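## Task

Get the eraser into the chest's drawer labelled R, leaving every other item on the table. Drawers have no end stops and can be pulled fully out. Dropping the eraser in from just over the drawer rim is allowed. All drawers must be closed at the end. The chest may slide a few centimetres or rotate a little but has to stay upright. Nothing counts if it only stays in place because the robot is holding it.

## Robot and tools

Robot: two Franka FR3 arms, left_arm and right_arm, each with a Robotiq 140 two-finger gripper and a wrist camera. All poses use one scene frame: origin on the table top midway between the arms, +z up, +x outward over the table, left_arm on the +y side. Base positions: left_arm (+0.046, +0.361, 0) m, quat_wxyz (+0.997, 0, 0, +0.082); right_arm (-0.008, -0.287, 0) m, quat_wxyz (+0.999, 0, 0, +0.052). The words left and right are arm names, not image sides.

The row. Every moving command uses one row of 20 numbers, each in [-1, 1], always covering both arms: left_arm's 7 joint numbers, then its gripper position, force_limit, speed; then the same 10 for right_arm. Joint order: waist, shoulder, upper arm roll, elbow, forearm roll, wrist pitch, wrist roll. Joint numbers are offsets, scaled so 1.0 equals 1.427 rad (waist, shoulder, upper arm roll, elbow), 3.044 rad (forearm roll), 2.596 rad (wrist pitch), 3.91 rad (wrist roll). Gripper numbers are absolute settings, not offsets: position +1 fully open (140 mm), about -0.8 pads touching, -1 closes until blocked; force_limit -1 about 14 N, 0 about 60 N, +1 about 107 N; speed -1 about 30 mm/s, 0 about 140, +1 about 250. A 0 is a real command, so to leave a gripper alone repeat its previous three numbers. Optionally append 14 stiffness scales in [0, 1] (left_arm's 7 joints, then right_arm's 7); they stay until rewritten.

Joint ranges (rad): waist ±2.744, shoulder ±1.784, upper arm roll ±2.901, elbow -3.042 to -0.152, forearm roll ±2.807, wrist pitch 0.544 to 4.517, wrist roll ±3.016. Asking a joint more than 0.018 rad outside its range refuses that action for both arms; if the first action fails the check, the whole call is rejected. Real ends may differ by 0.018 rad; a clipped joint may give "joint sent to its limit".

execute_actions(actions): a list of actions; each action is a list of up to 15 rows, one per 1/30 s step; a short list repeats its final row to fill 15 steps. Offsets in every row are measured from the joint angles at that action's start (for the first action, the last reported angles), not from the previous row. An empty list just returns state and images.

move(target, speed, blocking): target is one row; its offsets count from the "Joint positions" of the latest result showing them. All joints finish their paths together, so the hand follows a curve; paths last 0.5 to 10 s. speed is the top rate in rad/s of the joint with the most to travel, 0.01 to 2, default 0.5. Gripper values are sent at the start. Nothing slows down for obstacles or the other arm; faster moves and targets deeper past a contact hit harder. blocking=false returns after 0.5 s; until a result shows the move ended, use wait or stop before other motion calls. The extra "move:" line reports the ending (done, off_target, moving, held, fault), limits=held or limits=none, and each arm's joint farthest from its target.

wait(seconds 0 to 10) lets time pass holding the last command; stop brakes a running move (fingers continue). zoom_image(camera, region [x0, y0, x1, y1] in pixels, at most 504 by 504) enlarges part of cam_high (896x504), cam_low (896x504), cam_left_wrist or cam_right_wrist (616x616). set_collision_behavior(contact_force_n 20, 40 or 85) changes the contact force limit (start: 20 N). read_manual gives licence text only. finished_scene(scene) ends the numbered scene and reports success; it is irreversible.

Results: a state line per arm with end_effector_position (m) and end_effector_quat_wxyz; reported positions can be off, more when reaching far. Joint positions, Joint velocities and Joint targets are listed per arm in the joint order above. object_status: 0 moving, 1 blocked while opening, 2 blocked while closing (a grip), 3 reached target or pads met. position_measured runs from 3 (open) to 230 (closed), not linear. To squeeze harder while gripping, raise force_limit and nudge position (-1 to -0.98). Step readings may show HELD for an arm; "joint command not followed" means a clearance check altered targets.

Gripper geometry: fingers point along the hand's +z and open along its y. end_effector_position is between the closed pads; fingertips extend about 33 mm past it closed, 9 mm open, and move about 24 mm outward while closing, so leave room above surfaces.

Motion limits: each step, joint targets stay within 0.248 rad of measured angles for the first four joints, 0.677 forearm roll, 0.715 wrist pitch, 1.54 wrist roll, and the hand is not pushed more than 70 mm ahead; big moves take several actions, and an unfinished one must be recommanded.

Avoid: knocking items off the table, tipping the chest, dropping held items, slamming, and arms touching each other. Load limits (N m): 20, 20, 18, 18, 12, 12, 12; reaching one, or contact force reaching the limit, freezes that arm for 10 s. Holding loads heats motors (MOTOR HOT, then OVER-TEMPERATURE FAULT). Held items may be tugged briefly. The robot keeps holding its last command while you compose a reply.

Each tool is called after ">>>" as a command line: name --argument value for each argument, lists and objects as JSON in quotes; but a table of rows of numbers goes row by row, as --pt "numbers of a row", without its own name.

## Session

>>> execute_actions --actions '[]'

Scene clock: 0.00 s.
left_arm: end_effector_position=(+0.8455, +0.2747, +0.3629) position_measured=3 object_status=3 end_effector_quat_wxyz=(-0.143, +0.818, -0.427, +0.358) | right_arm: end_effector_position=(+0.5468, +0.2699, +0.2583) position_measured=3 object_status=3 end_effector_quat_wxyz=(+0.289, -0.419, +0.637, -0.578)
Joint names: [waist, shoulder, upper arm roll, elbow, forearm roll, wrist pitch, wrist roll]
Joint positions: left_arm=[-0.266  0.178 -0.006 -1.876  0.017  2.845 -0.73 ] | right_arm=[ 1.229  0.987 -0.241 -1.051 -1.176  1.591  1.9  ]
Joint velocities: left_arm=[-0.001  0.001 -0.002 -0.001  0.     0.     0.001] | right_arm=[-0.    -0.001  0.     0.001  0.001  0.001 -0.   ]
Joint targets: left_arm=[-0.266 0.178 -0.006 -1.876 0.017 2.845 -0.730] | right_arm=[1.229 0.987 -0.241 -1.051 -1.176 1.591 1.900]
Joint stiffness scale: left_arm=[1. 1. 1. 1. 1. 1. 1.] | right_arm=[1. 1. 1. 1. 1. 1. 1.]

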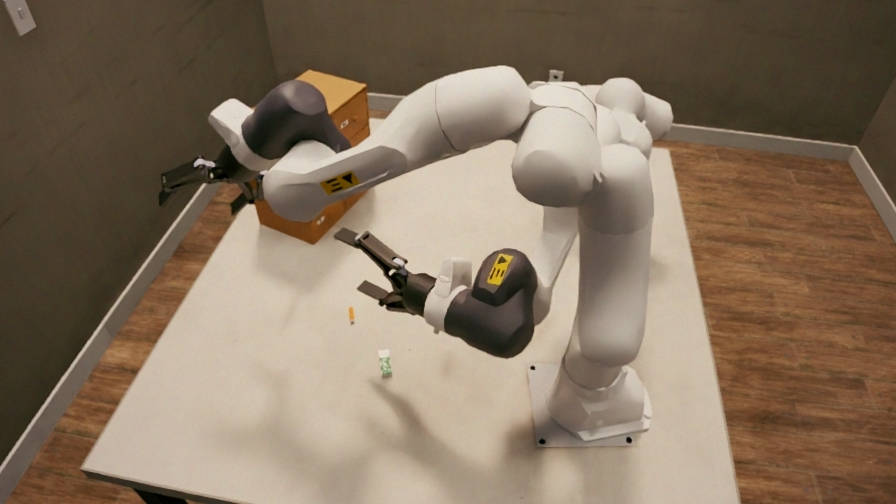

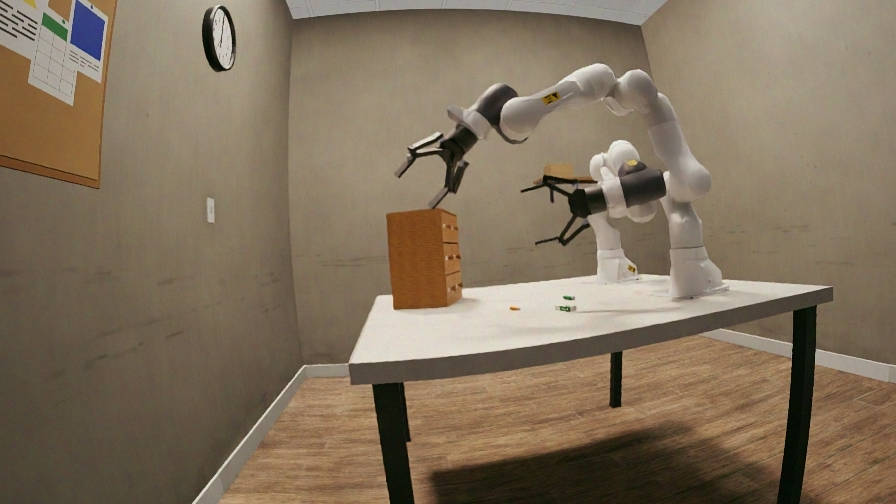

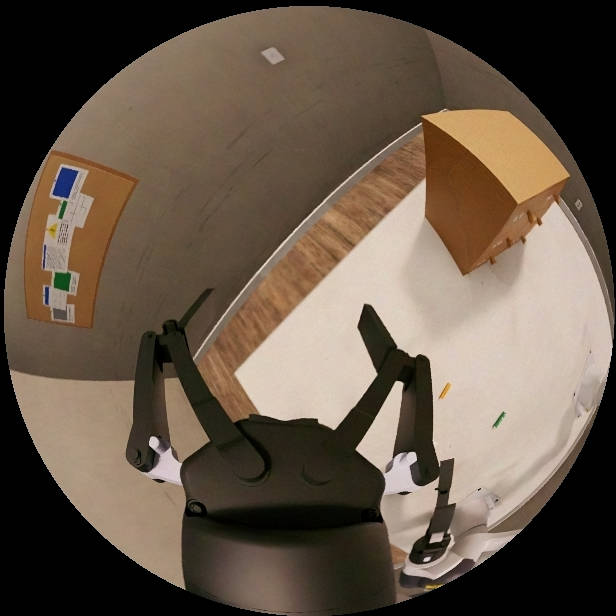

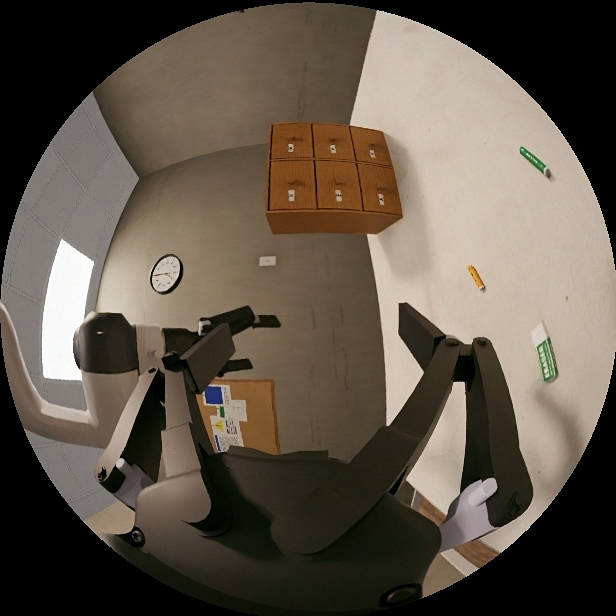

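>>> zoom_image --camera "cam_right_wrist" --region '[260, 110, 410, 240]'

Region (260, 110, 410, 240) of cam_right_wrist's 616x616 image, scaled by 3.360, with more detail than that image has; it fills the top 437 rows of this view, and the rest is white.

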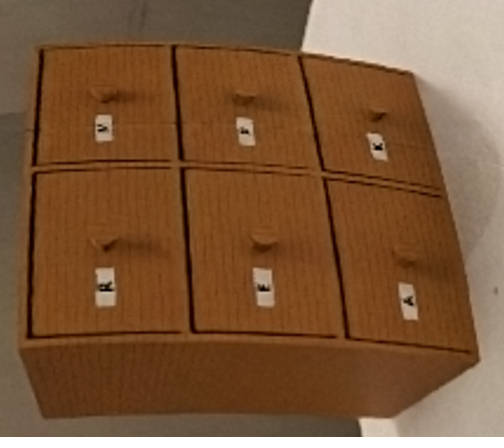

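>>> move --target '[0.327,-0.265,0.004,0,-0.006,-0.25,0.16,0,0,0,-0.674,-0.611,0.169,-0.413,0.386,0.063,0.122,-0.2,0,0]' --speed 0.6

Scene clock: 8.60 s.
left_arm: end_effector_position=(+0.6474, +0.5911, +0.4692) position_measured=129 object_status=3 end_effector_quat_wxyz=(-0.205, +0.824, -0.504, +0.157) | right_arm: end_effector_position=(+0.5507, -0.0710, +0.3301) position_measured=154 object_status=3 end_effector_quat_wxyz=(+0.001, +0.211, +0.977, -0.002)
Joint names: [waist, shoulder, upper arm roll, elbow, forearm roll, wrist pitch, wrist roll]
Joint positions: left_arm=[ 0.2   -0.2    0.001 -1.875  0.003  2.198 -0.11 ] | right_arm=[ 0.269  0.116 -0.001 -1.638 -0.005  1.752  2.369]
Joint velocities: left_arm=[ 0.     0.001 -0.001  0.     0.001 -0.001  0.007] | right_arm=[ 0.001  0.     0.001  0.    -0.    -0.001  0.004]
Joint targets: left_arm=[0.201 -0.200 -0.000 -1.876 -0.001 2.196 -0.105] | right_arm=[0.267 0.116 0.000 -1.640 -0.001 1.755 2.377]
Joint stiffness scale: left_arm=[1. 1. 1. 1. 1. 1. 1.] | right_arm=[1. 1. 1. 1. 1. 1. 1.]
move: done; limits=none; left_arm: farthest joint: the wrist roll, 0.006 radians from its target (0.626 radians at the start); right_arm: farthest joint: the wrist roll, 0.008 radians from its target (0.477 radians at the start)

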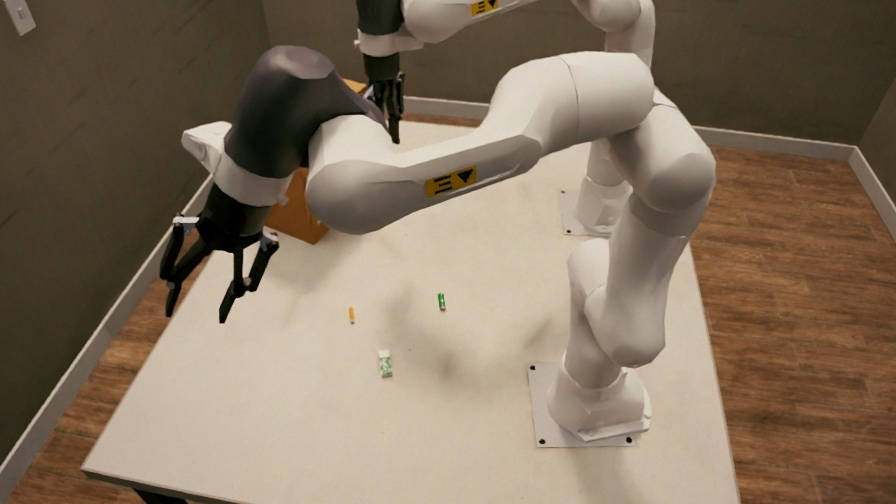

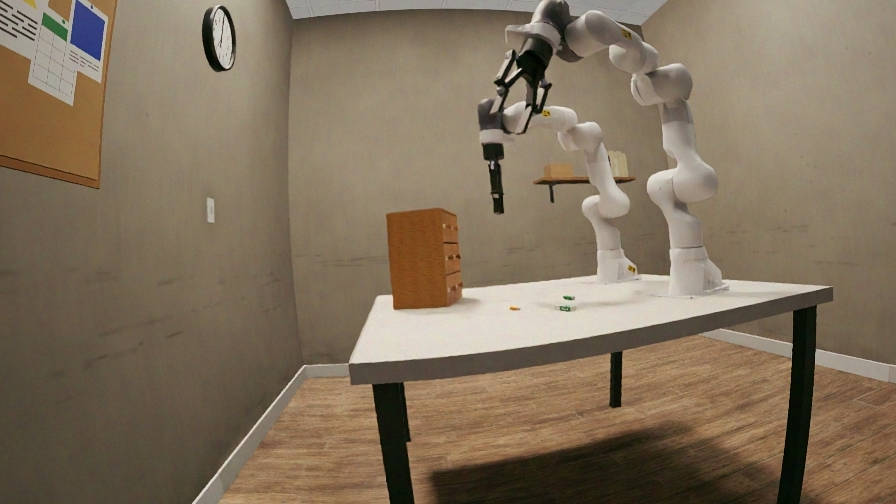

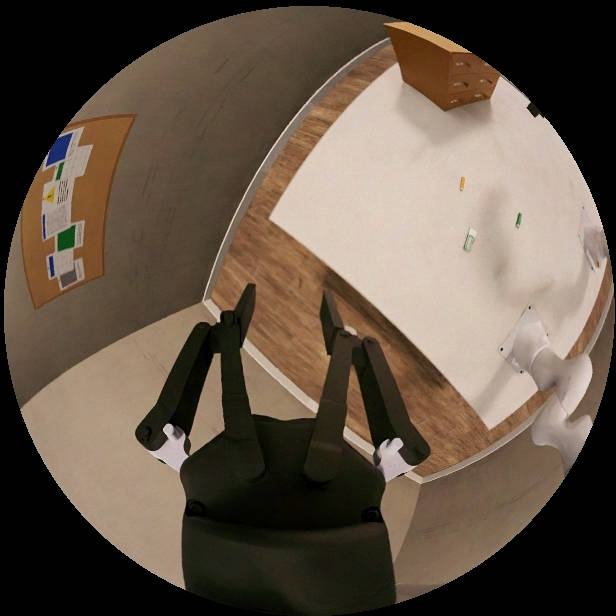

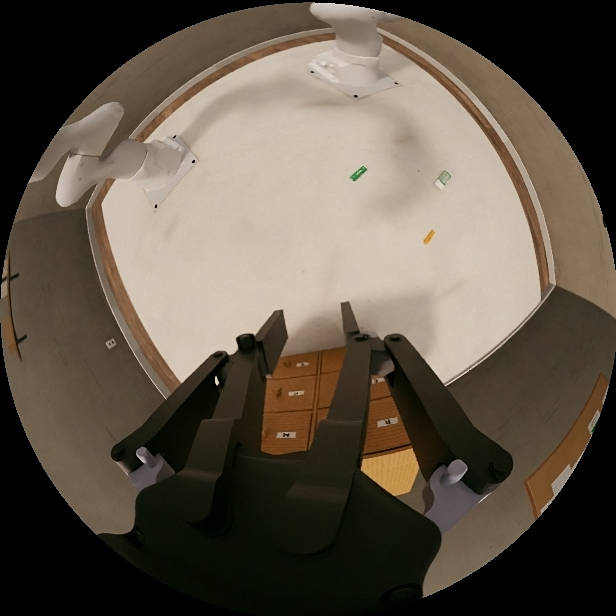

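>>> move --target '[-0.335,-0.005,0,-0.4356,0,0.035,-0.077,0,0,0,-0.043,0.102,0,-0.005,0,0.175,-0.018,-0.2,0,0]' --speed 0.45

Scene clock: 16.30 s.
left_arm: end_effector_position=(+0.4900, +0.3109, +0.1498) position_measured=129 object_status=3 end_effector_quat_wxyz=(-0.000, +0.802, -0.597, -0.002) | right_arm: end_effector_position=(+0.6866, -0.0636, +0.2916) position_measured=154 object_status=3 end_effector_quat_wxyz=(+0.131, +0.206, +0.967, +0.073)
Joint names: [waist, shoulder, upper arm roll, elbow, forearm roll, wrist pitch, wrist roll]
Joint positions: left_arm=[-0.277 -0.206 -0.001 -2.495  0.003  2.287 -0.406] | right_arm=[ 0.21   0.26  -0.001 -1.643 -0.005  2.204  2.305]
Joint velocities: left_arm=[ 0.    -0.     0.002  0.001  0.001  0.    -0.006] | right_arm=[-0.002  0.     0.     0.001 -0.     0.001 -0.001]
Joint targets: left_arm=[-0.278 -0.207 0.001 -2.497 0.003 2.289 -0.411] | right_arm=[0.207 0.261 -0.001 -1.645 -0.005 2.206 2.299]
Joint stiffness scale: left_arm=[1. 1. 1. 1. 1. 1. 1.] | right_arm=[1. 1. 1. 1. 1. 1. 1.]
move: done; limits=none; left_arm: farthest joint: the wrist roll, 0.005 radians from its target (0.303 radians at the start); right_arm: farthest joint: the wrist roll, 0.007 radians from its target (0.072 radians at the start)

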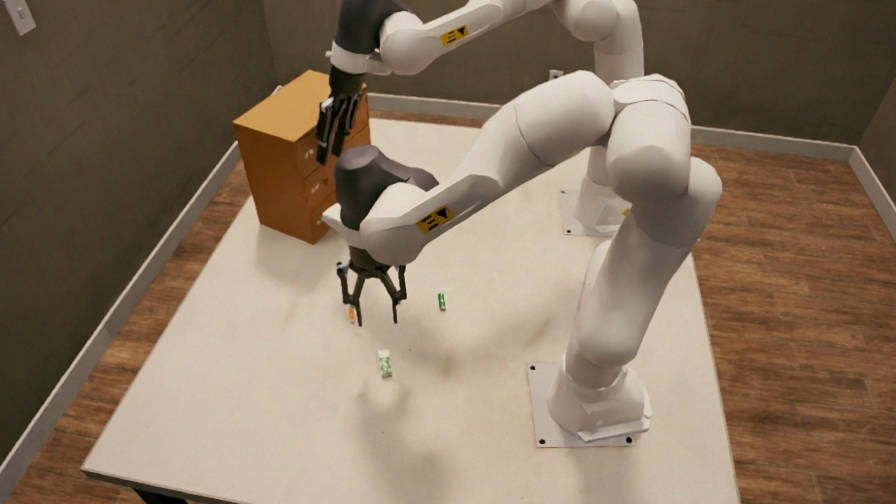

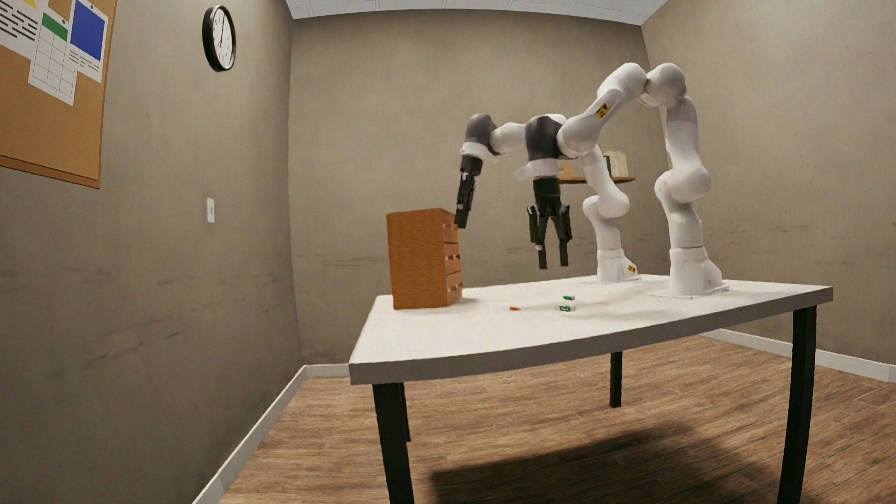

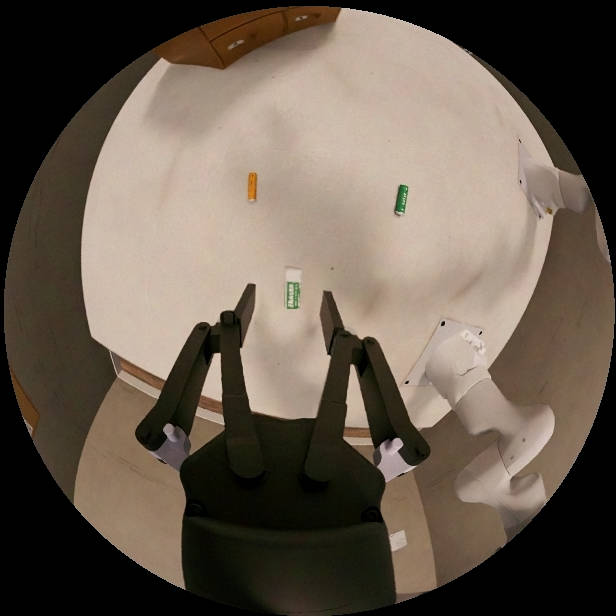

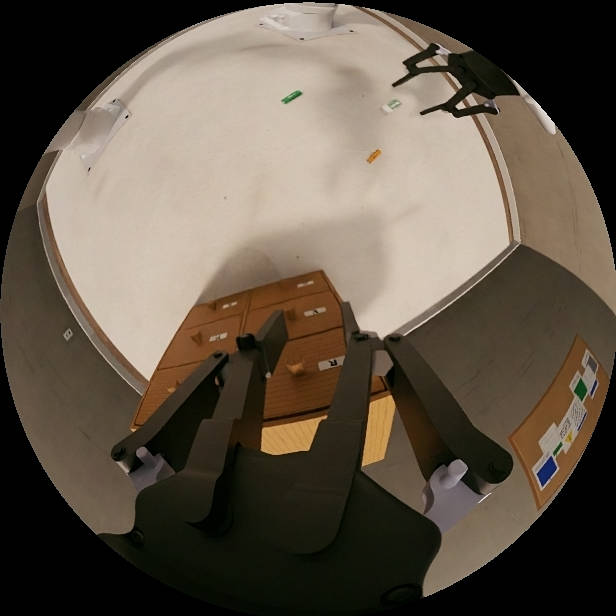

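>>> zoom_image --camera "cam_low" --region '[410, 170, 510, 270]'

>>> zoom_image --camera "cam_high" --region '[230, 60, 400, 250]'

>>> zoom_image --camera "cam_right_wrist" --region '[180, 260, 410, 460]'

Region (410, 170, 510, 270) of cam_low's 896x504 image, scaled by 5.040, with more detail than that image has.

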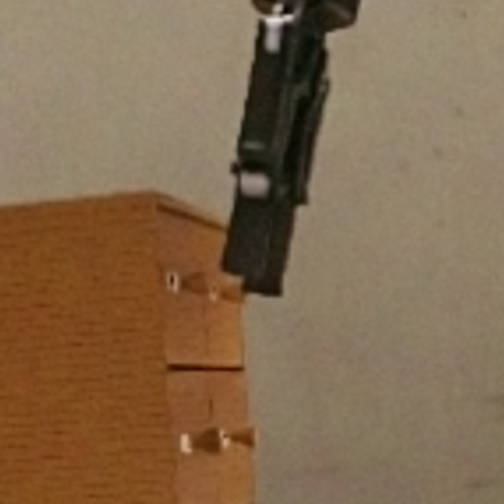

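Region (230, 60, 400, 250) of cam_high's 896x504 image, scaled by 2.653, with more detail than that image has; it fills the left 451 columns of this view, and the rest is white.

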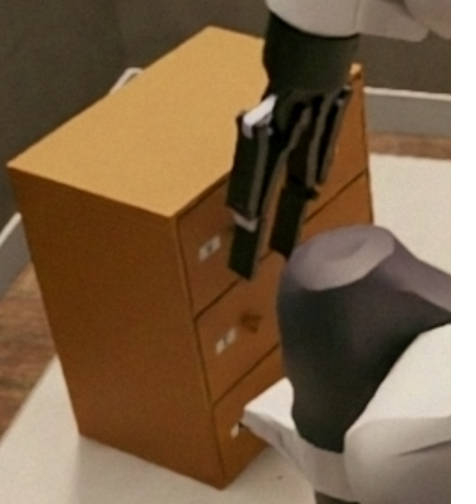

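Region (180, 260, 410, 460) of cam_right_wrist's 616x616 image, scaled by 2.191, with more detail than that image has; it fills the top 438 rows of this view, and the rest is white.

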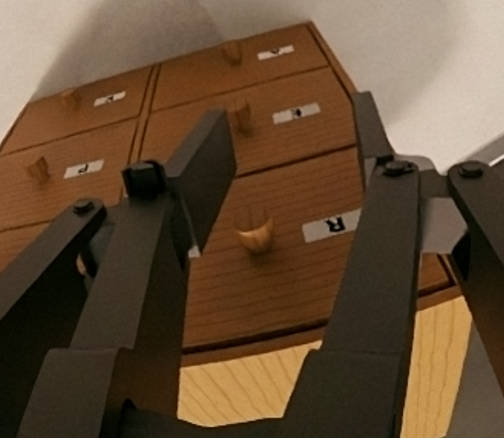

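>>> move --target '[0.0276,0.126,0,-0.081,0,0.115,-0.011,-0.1,0,0,-0.031,0.021,0,0.002,0,0.010,-0.0276,-0.2,0,0]' --speed 0.25

>>> zoom_image --camera "cam_low" --region '[410, 170, 510, 270]'

>>> zoom_image --camera "cam_right_wrist" --region '[180, 260, 410, 460]'

Scene clock: 23.03 s.
left_arm: end_effector_position=(+0.4804, +0.3284, +0.0508) position_measured=141 object_status=3 end_effector_quat_wxyz=(-0.001, +0.824, -0.567, -0.000) | right_arm: end_effector_position=(+0.7003, -0.0915, +0.2755) position_measured=154 object_status=3 end_effector_quat_wxyz=(+0.134, +0.178, +0.973, +0.063)
Joint names: [waist, shoulder, upper arm roll, elbow, forearm roll, wrist pitch, wrist roll]
Joint positions: left_arm=[-0.239 -0.027 -0.    -2.61   0.003  2.583 -0.444] | right_arm=[ 0.168  0.288 -0.001 -1.643 -0.005  2.227  2.205]
Joint velocities: left_arm=[ 0.     0.     0.001  0.    -0.     0.001 -0.002] | right_arm=[ 0.002 -0.001 -0.001 -0.     0.    -0.    -0.006]
Joint targets: left_arm=[-0.238 -0.026 -0.001 -2.611 0.003 2.585 -0.449] | right_arm=[0.165 0.290 -0.001 -1.640 -0.005 2.230 2.197]
Joint stiffness scale: left_arm=[1. 1. 1. 1. 1. 1. 1.] | right_arm=[1. 1. 1. 1. 1. 1. 1.]
move: done; limits=none; left_arm: farthest joint: the wrist roll, 0.005 radians from its target (0.042 radians at the start); right_arm: farthest joint: the wrist roll, 0.008 radians from its target (0.108 radians at the start)

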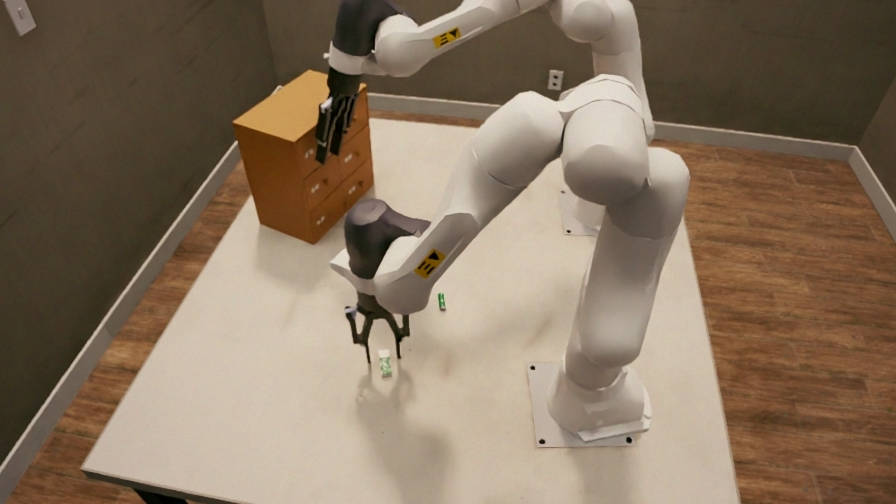

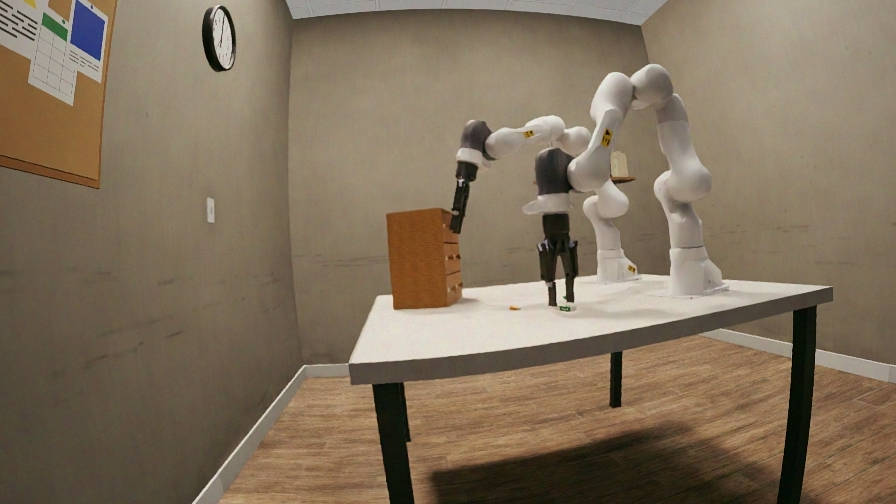

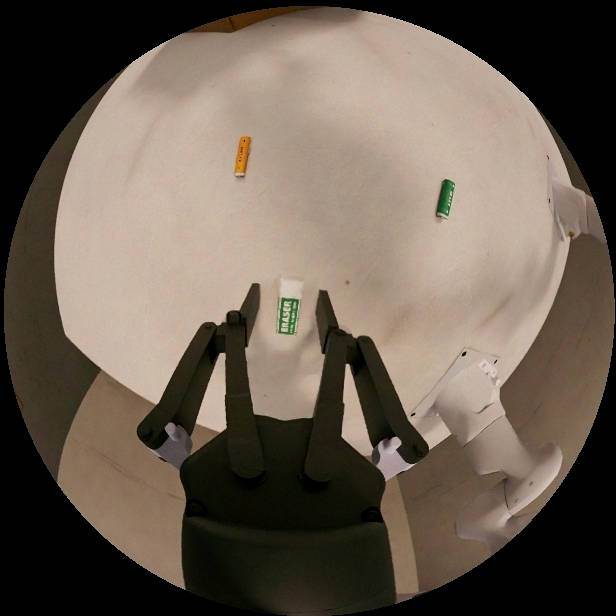

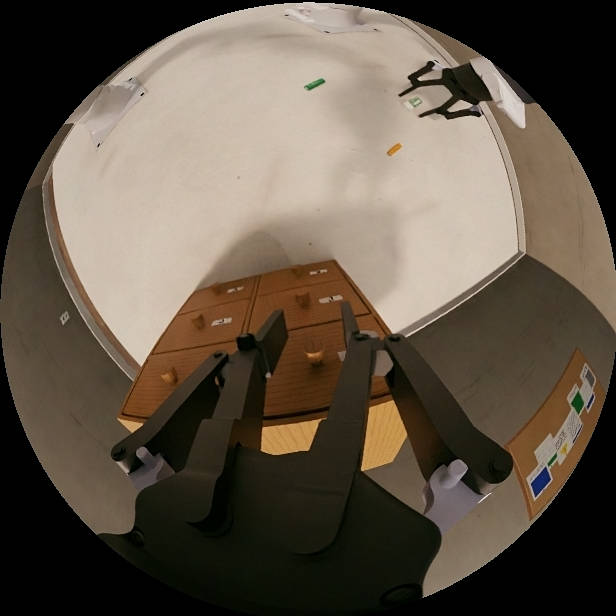

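Region (410, 170, 510, 270) of cam_low's 896x504 image, scaled by 5.040, with more detail than that image has.

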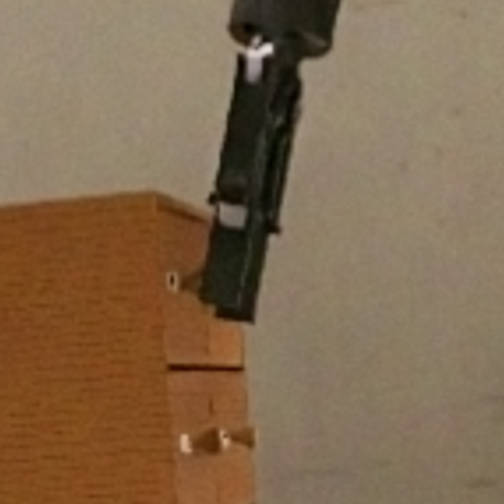

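Region (180, 260, 410, 460) of cam_right_wrist's 616x616 image, scaled by 2.191, with more detail than that image has; it fills the top 438 rows of this view, and the rest is white.

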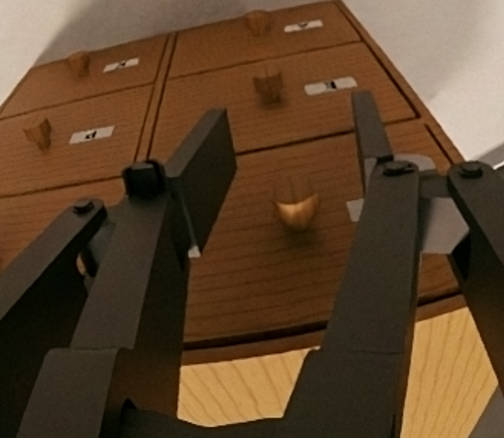

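>>> move --target '[0.015,0.019,0,-0.013,0,0.0175,0.005,-0.3,0,-0.5,-0.0085,0.026,0,0.042,0,-0.008,-0.004,-0.4,0,-0.5]' --speed 0.07

>>> zoom_image --camera "cam_low" --region '[410, 170, 510, 270]'

>>> zoom_image --camera "cam_low" --region '[525, 260, 605, 325]'

>>> zoom_image --camera "cam_right_wrist" --region '[230, 270, 400, 420]'

Scene clock: 26.40 s.
left_arm: end_effector_position=(+0.4767, +0.3373, +0.0372) position_measured=167 object_status=3 end_effector_quat_wxyz=(-0.001, +0.826, -0.564, -0.001) | right_arm: end_effector_position=(+0.7139, -0.0952, +0.2790) position_measured=179 object_status=3 end_effector_quat_wxyz=(+0.136, +0.178, +0.973, +0.062)
Joint names: [waist, shoulder, upper arm roll, elbow, forearm roll, wrist pitch, wrist roll]
Joint positions: left_arm=[-0.219 -0.001 -0.    -2.627  0.003  2.626 -0.43 ] | right_arm=[ 0.158  0.323 -0.001 -1.585 -0.005  2.209  2.197]
Joint velocities: left_arm=[-0.    -0.001  0.    -0.001 -0.     0.005  0.004] | right_arm=[-0.     0.001  0.001 -0.    -0.001 -0.003 -0.003]
Joint targets: left_arm=[-0.218 -0.000 -0.000 -2.628 0.003 2.628 -0.425] | right_arm=[0.156 0.325 -0.001 -1.583 -0.005 2.206 2.190]
Joint stiffness scale: left_arm=[1. 1. 1. 1. 1. 1. 1.] | right_arm=[1. 1. 1. 1. 1. 1. 1.]
move: done; limits=none; left_arm: farthest joint: the wrist roll, 0.006 radians from its target (0.021 radians at the start); right_arm: farthest joint: the wrist roll, 0.007 radians from its target (0.014 radians at the start)

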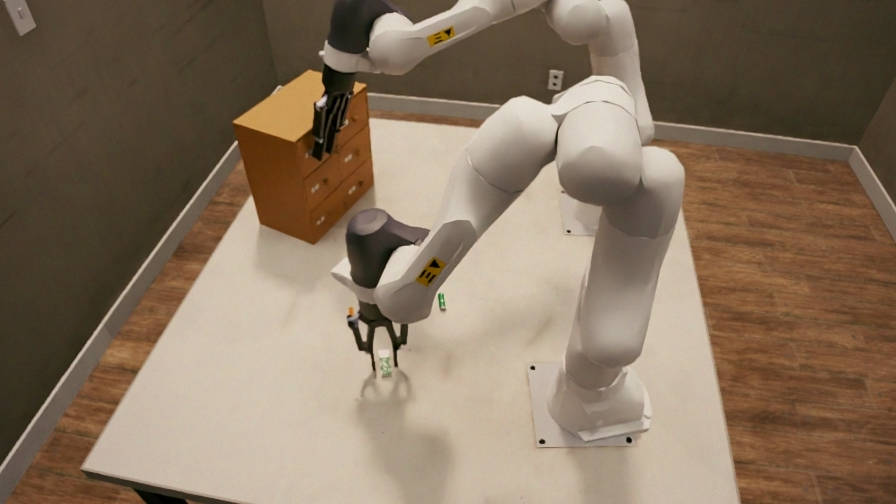

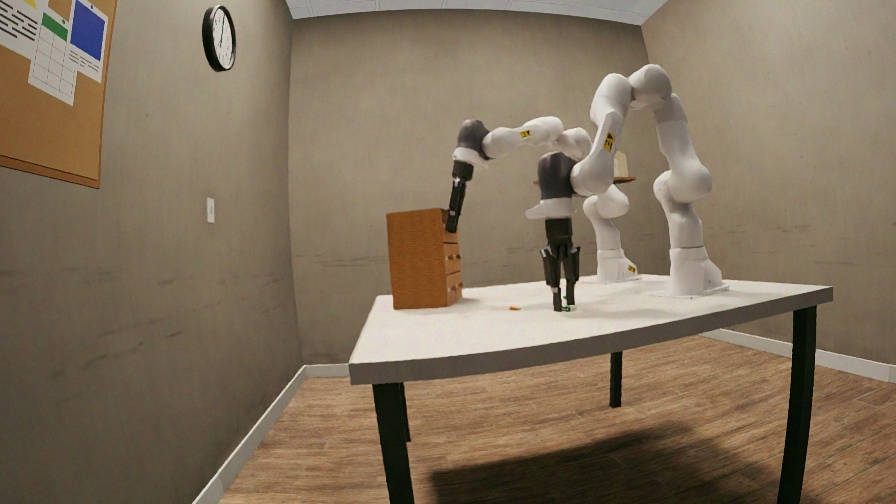

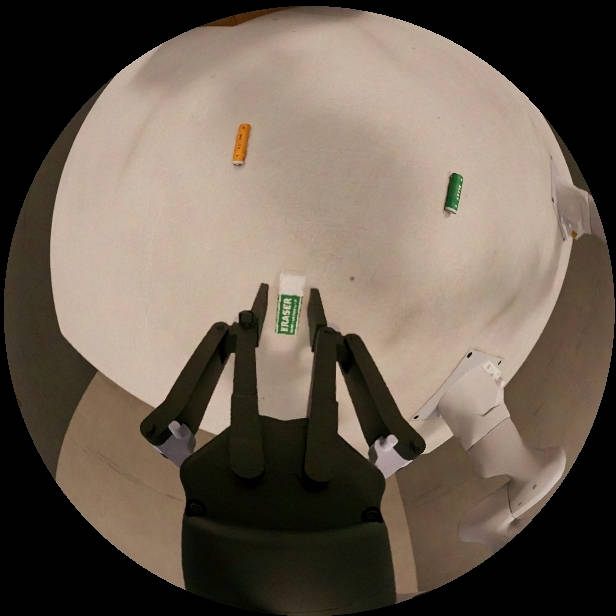

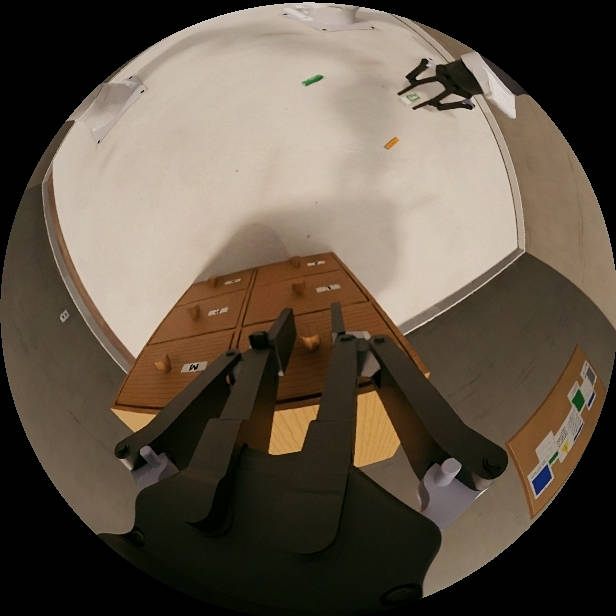

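Region (410, 170, 510, 270) of cam_low's 896x504 image, scaled by 5.040, with more detail than that image has.

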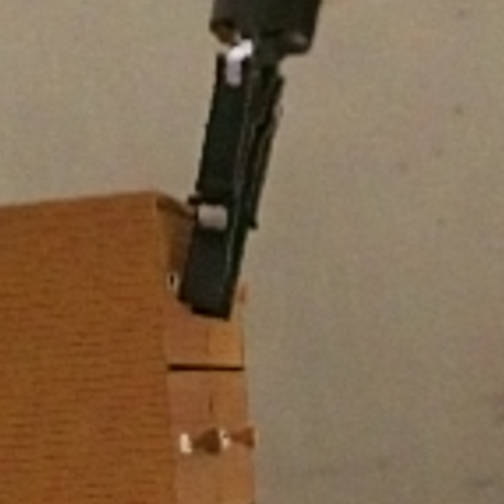

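Region (525, 260, 605, 325) of cam_low's 896x504 image, scaled by 6.300, with more detail than that image has; it fills the top 410 rows of this view, and the rest is white.

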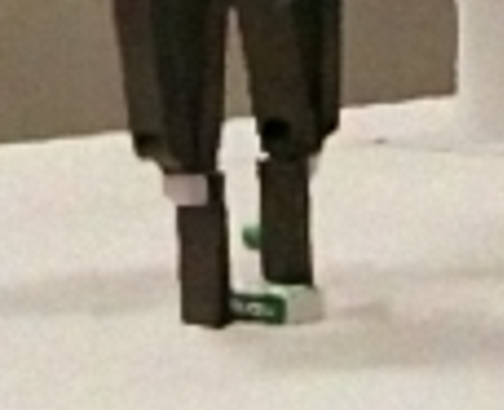

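Region (230, 270, 400, 420) of cam_right_wrist's 616x616 image, scaled by 2.965, with more detail than that image has; it fills the top 445 rows of this view, and the rest is white.

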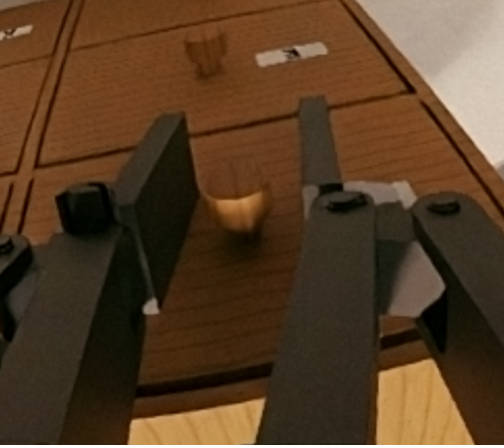

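Both look placed; close both.

>>> execute_actions --actions '[[[0,0,0,0,0,0,0,-1,-0.3,-0.5,0,0,0,0,0,0,0,-1,0,-0.5]]]'

Scene clock: 27.33 s.
left_arm: end_effector_position=(+0.4770, +0.3373, +0.0374) position_measured=199 object_status=2 end_effector_quat_wxyz=(-0.001, +0.825, -0.565, -0.000) | right_arm: end_effector_position=(+0.7139, -0.0953, +0.2790) position_measured=210 object_status=2 end_effector_quat_wxyz=(+0.136, +0.178, +0.973, +0.062)
Joint names: [waist, shoulder, upper arm roll, elbow, forearm roll, wrist pitch, wrist roll]
Joint positions: left_arm=[-0.219 -0.002 -0.    -2.627  0.003  2.626 -0.429] | right_arm=[ 0.158  0.323 -0.001 -1.585 -0.005  2.209  2.196]
Joint velocities: left_arm=[-0.001 -0.002 -0.001  0.     0.    -0.    -0.   ] | right_arm=[ 0.002 -0.001 -0.    -0.    -0.    -0.001  0.001]
Joint targets: left_arm=[-0.219 -0.001 -0.000 -2.627 0.003 2.626 -0.430] | right_arm=[0.158 0.323 -0.001 -1.585 -0.005 2.209 2.197]
Joint stiffness scale: left_arm=[1. 1. 1. 1. 1. 1. 1.] | right_arm=[1. 1. 1. 1. 1. 1. 1.]
Step readings (joint positions):
0: left_arm=[-0.219 -0.001 -0.000 -2.627 0.003 2.626 -0.429] | right_arm=[0.158 0.323 -0.001 -1.585 -0.005 2.209 2.196]
1: left_arm=[-0.219 -0.001 -0.000 -2.627 0.003 2.626 -0.429] | right_arm=[0.158 0.323 -0.001 -1.585 -0.005 2.209 2.196]
2: left_arm=[-0.219 -0.001 -0.000 -2.627 0.003 2.626 -0.429] | right_arm=[0.158 0.323 -0.001 -1.585 -0.005 2.209 2.196]
4: left_arm=[-0.219 -0.001 -0.000 -2.627 0.003 2.626 -0.429] | right_arm=[0.158 0.323 -0.001 -1.585 -0.005 2.209 2.196]
8: left_arm=[-0.219 -0.002 -0.000 -2.627 0.003 2.626 -0.429] | right_arm=[0.158 0.323 -0.001 -1.585 -0.005 2.209 2.196]
15: Joint positions above

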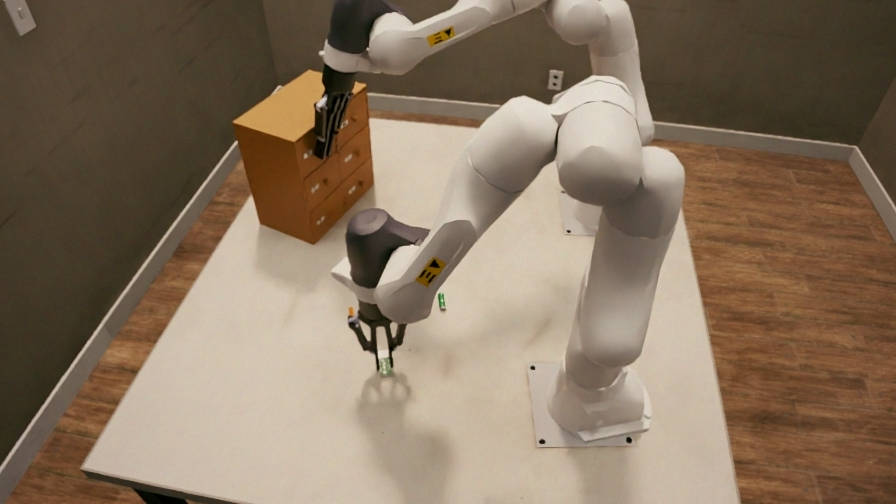

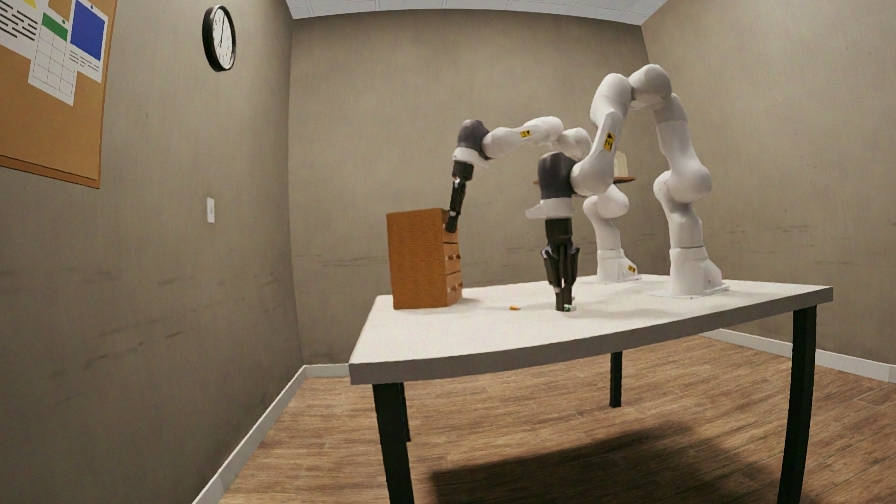

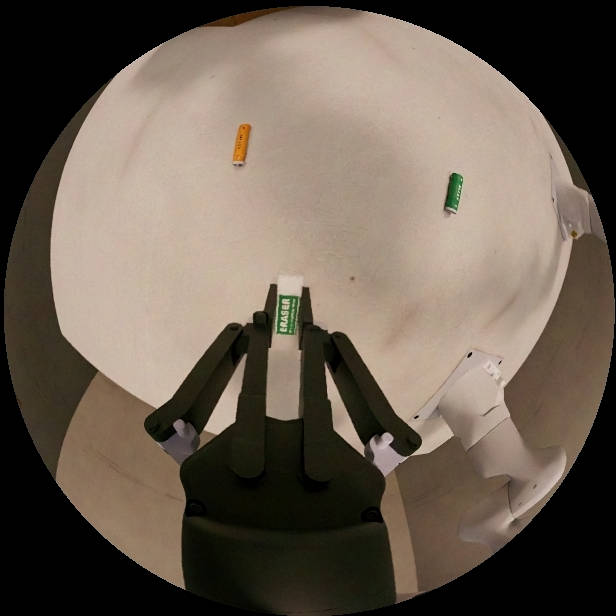

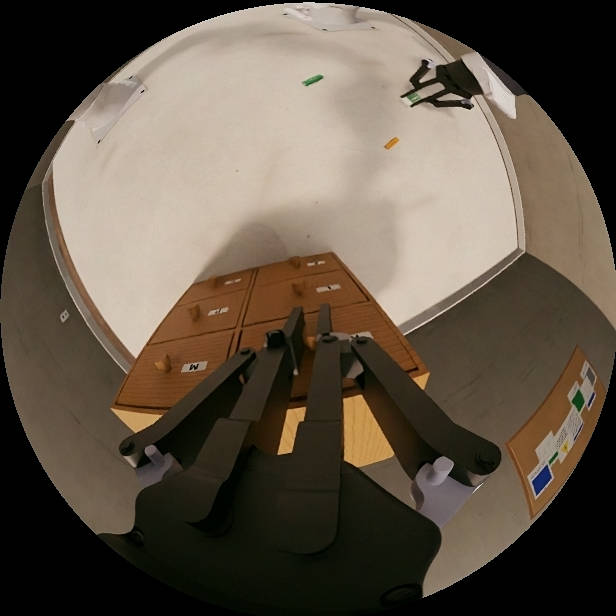

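>>> move --target '[0,-0.069,0,0.509,0,-0.203,0.051,-1,-0.3,-0.5,0.048,-0.142,0,-0.197,0,0.030,0.0175,-1,0,-0.5]' --speed 0.32

Scene clock: 32.27 s.
left_arm: end_effector_position=(+0.6664, +0.3273, +0.3700) position_measured=199 object_status=2 end_effector_quat_wxyz=(-0.091, +0.759, -0.634, +0.119) | right_arm: end_effector_position=(+0.6395, -0.0695, +0.2785) position_measured=210 object_status=2 end_effector_quat_wxyz=(+0.131, +0.176, +0.973, +0.070)
Joint names: [waist, shoulder, upper arm roll, elbow, forearm roll, wrist pitch, wrist roll]
Joint positions: left_arm=[-0.219 -0.101 -0.    -1.902  0.003  2.101 -0.235] | right_arm=[ 0.223  0.122 -0.001 -1.864 -0.005  2.284  2.258]
Joint velocities: left_arm=[ 0.001  0.     0.001 -0.001  0.    -0.001  0.009] | right_arm=[-0.     0.    -0.001 -0.001 -0.    -0.001  0.001]
Joint targets: left_arm=[-0.219 -0.100 -0.000 -1.901 0.003 2.099 -0.229] | right_arm=[0.227 0.120 -0.001 -1.866 -0.005 2.286 2.264]
Joint stiffness scale: left_arm=[1. 1. 1. 1. 1. 1. 1.] | right_arm=[1. 1. 1. 1. 1. 1. 1.]
move: done; limits=none; left_arm: farthest joint: the wrist roll, 0.005 radians from its target (0.199 radians at the start); right_arm: farthest joint: the wrist roll, 0.007 radians from its target (0.068 radians at the start)

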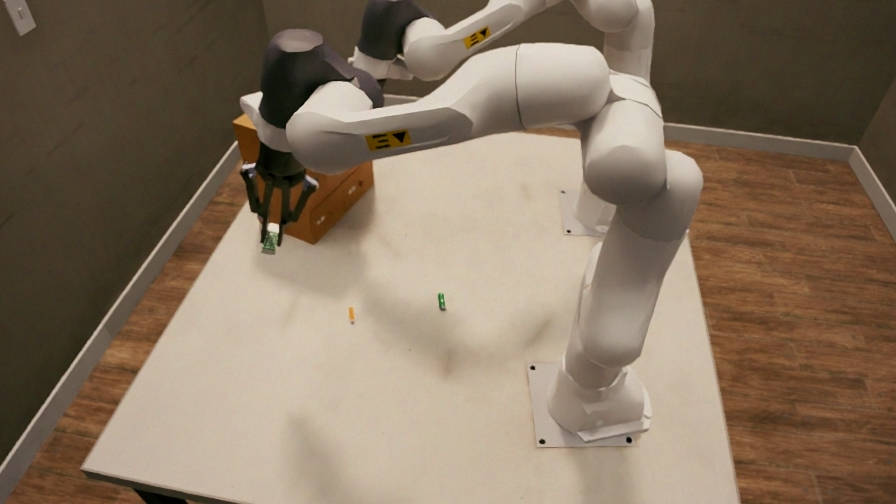

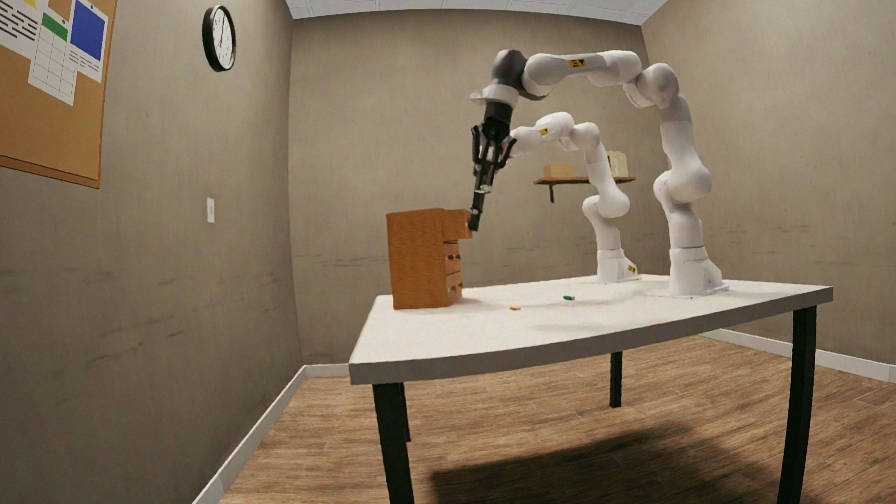

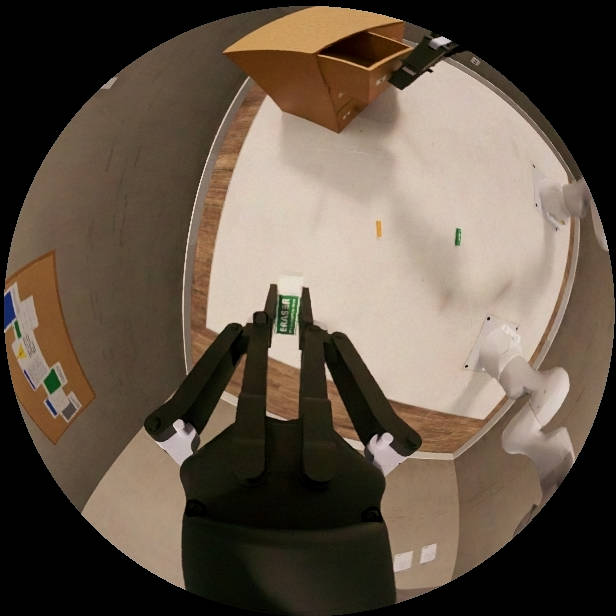

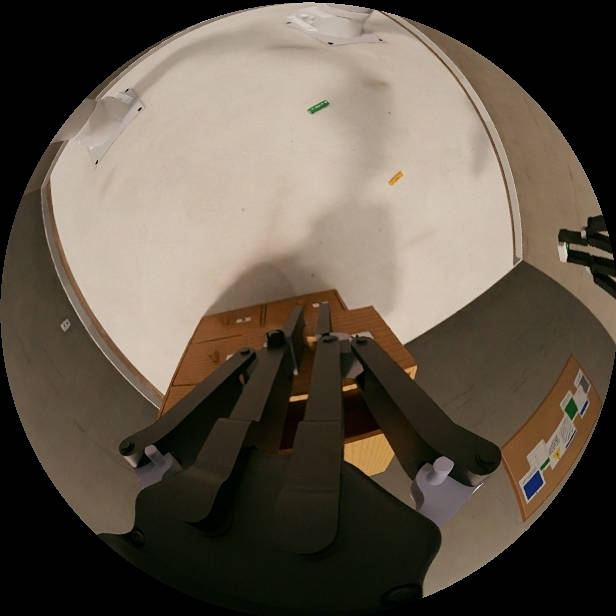

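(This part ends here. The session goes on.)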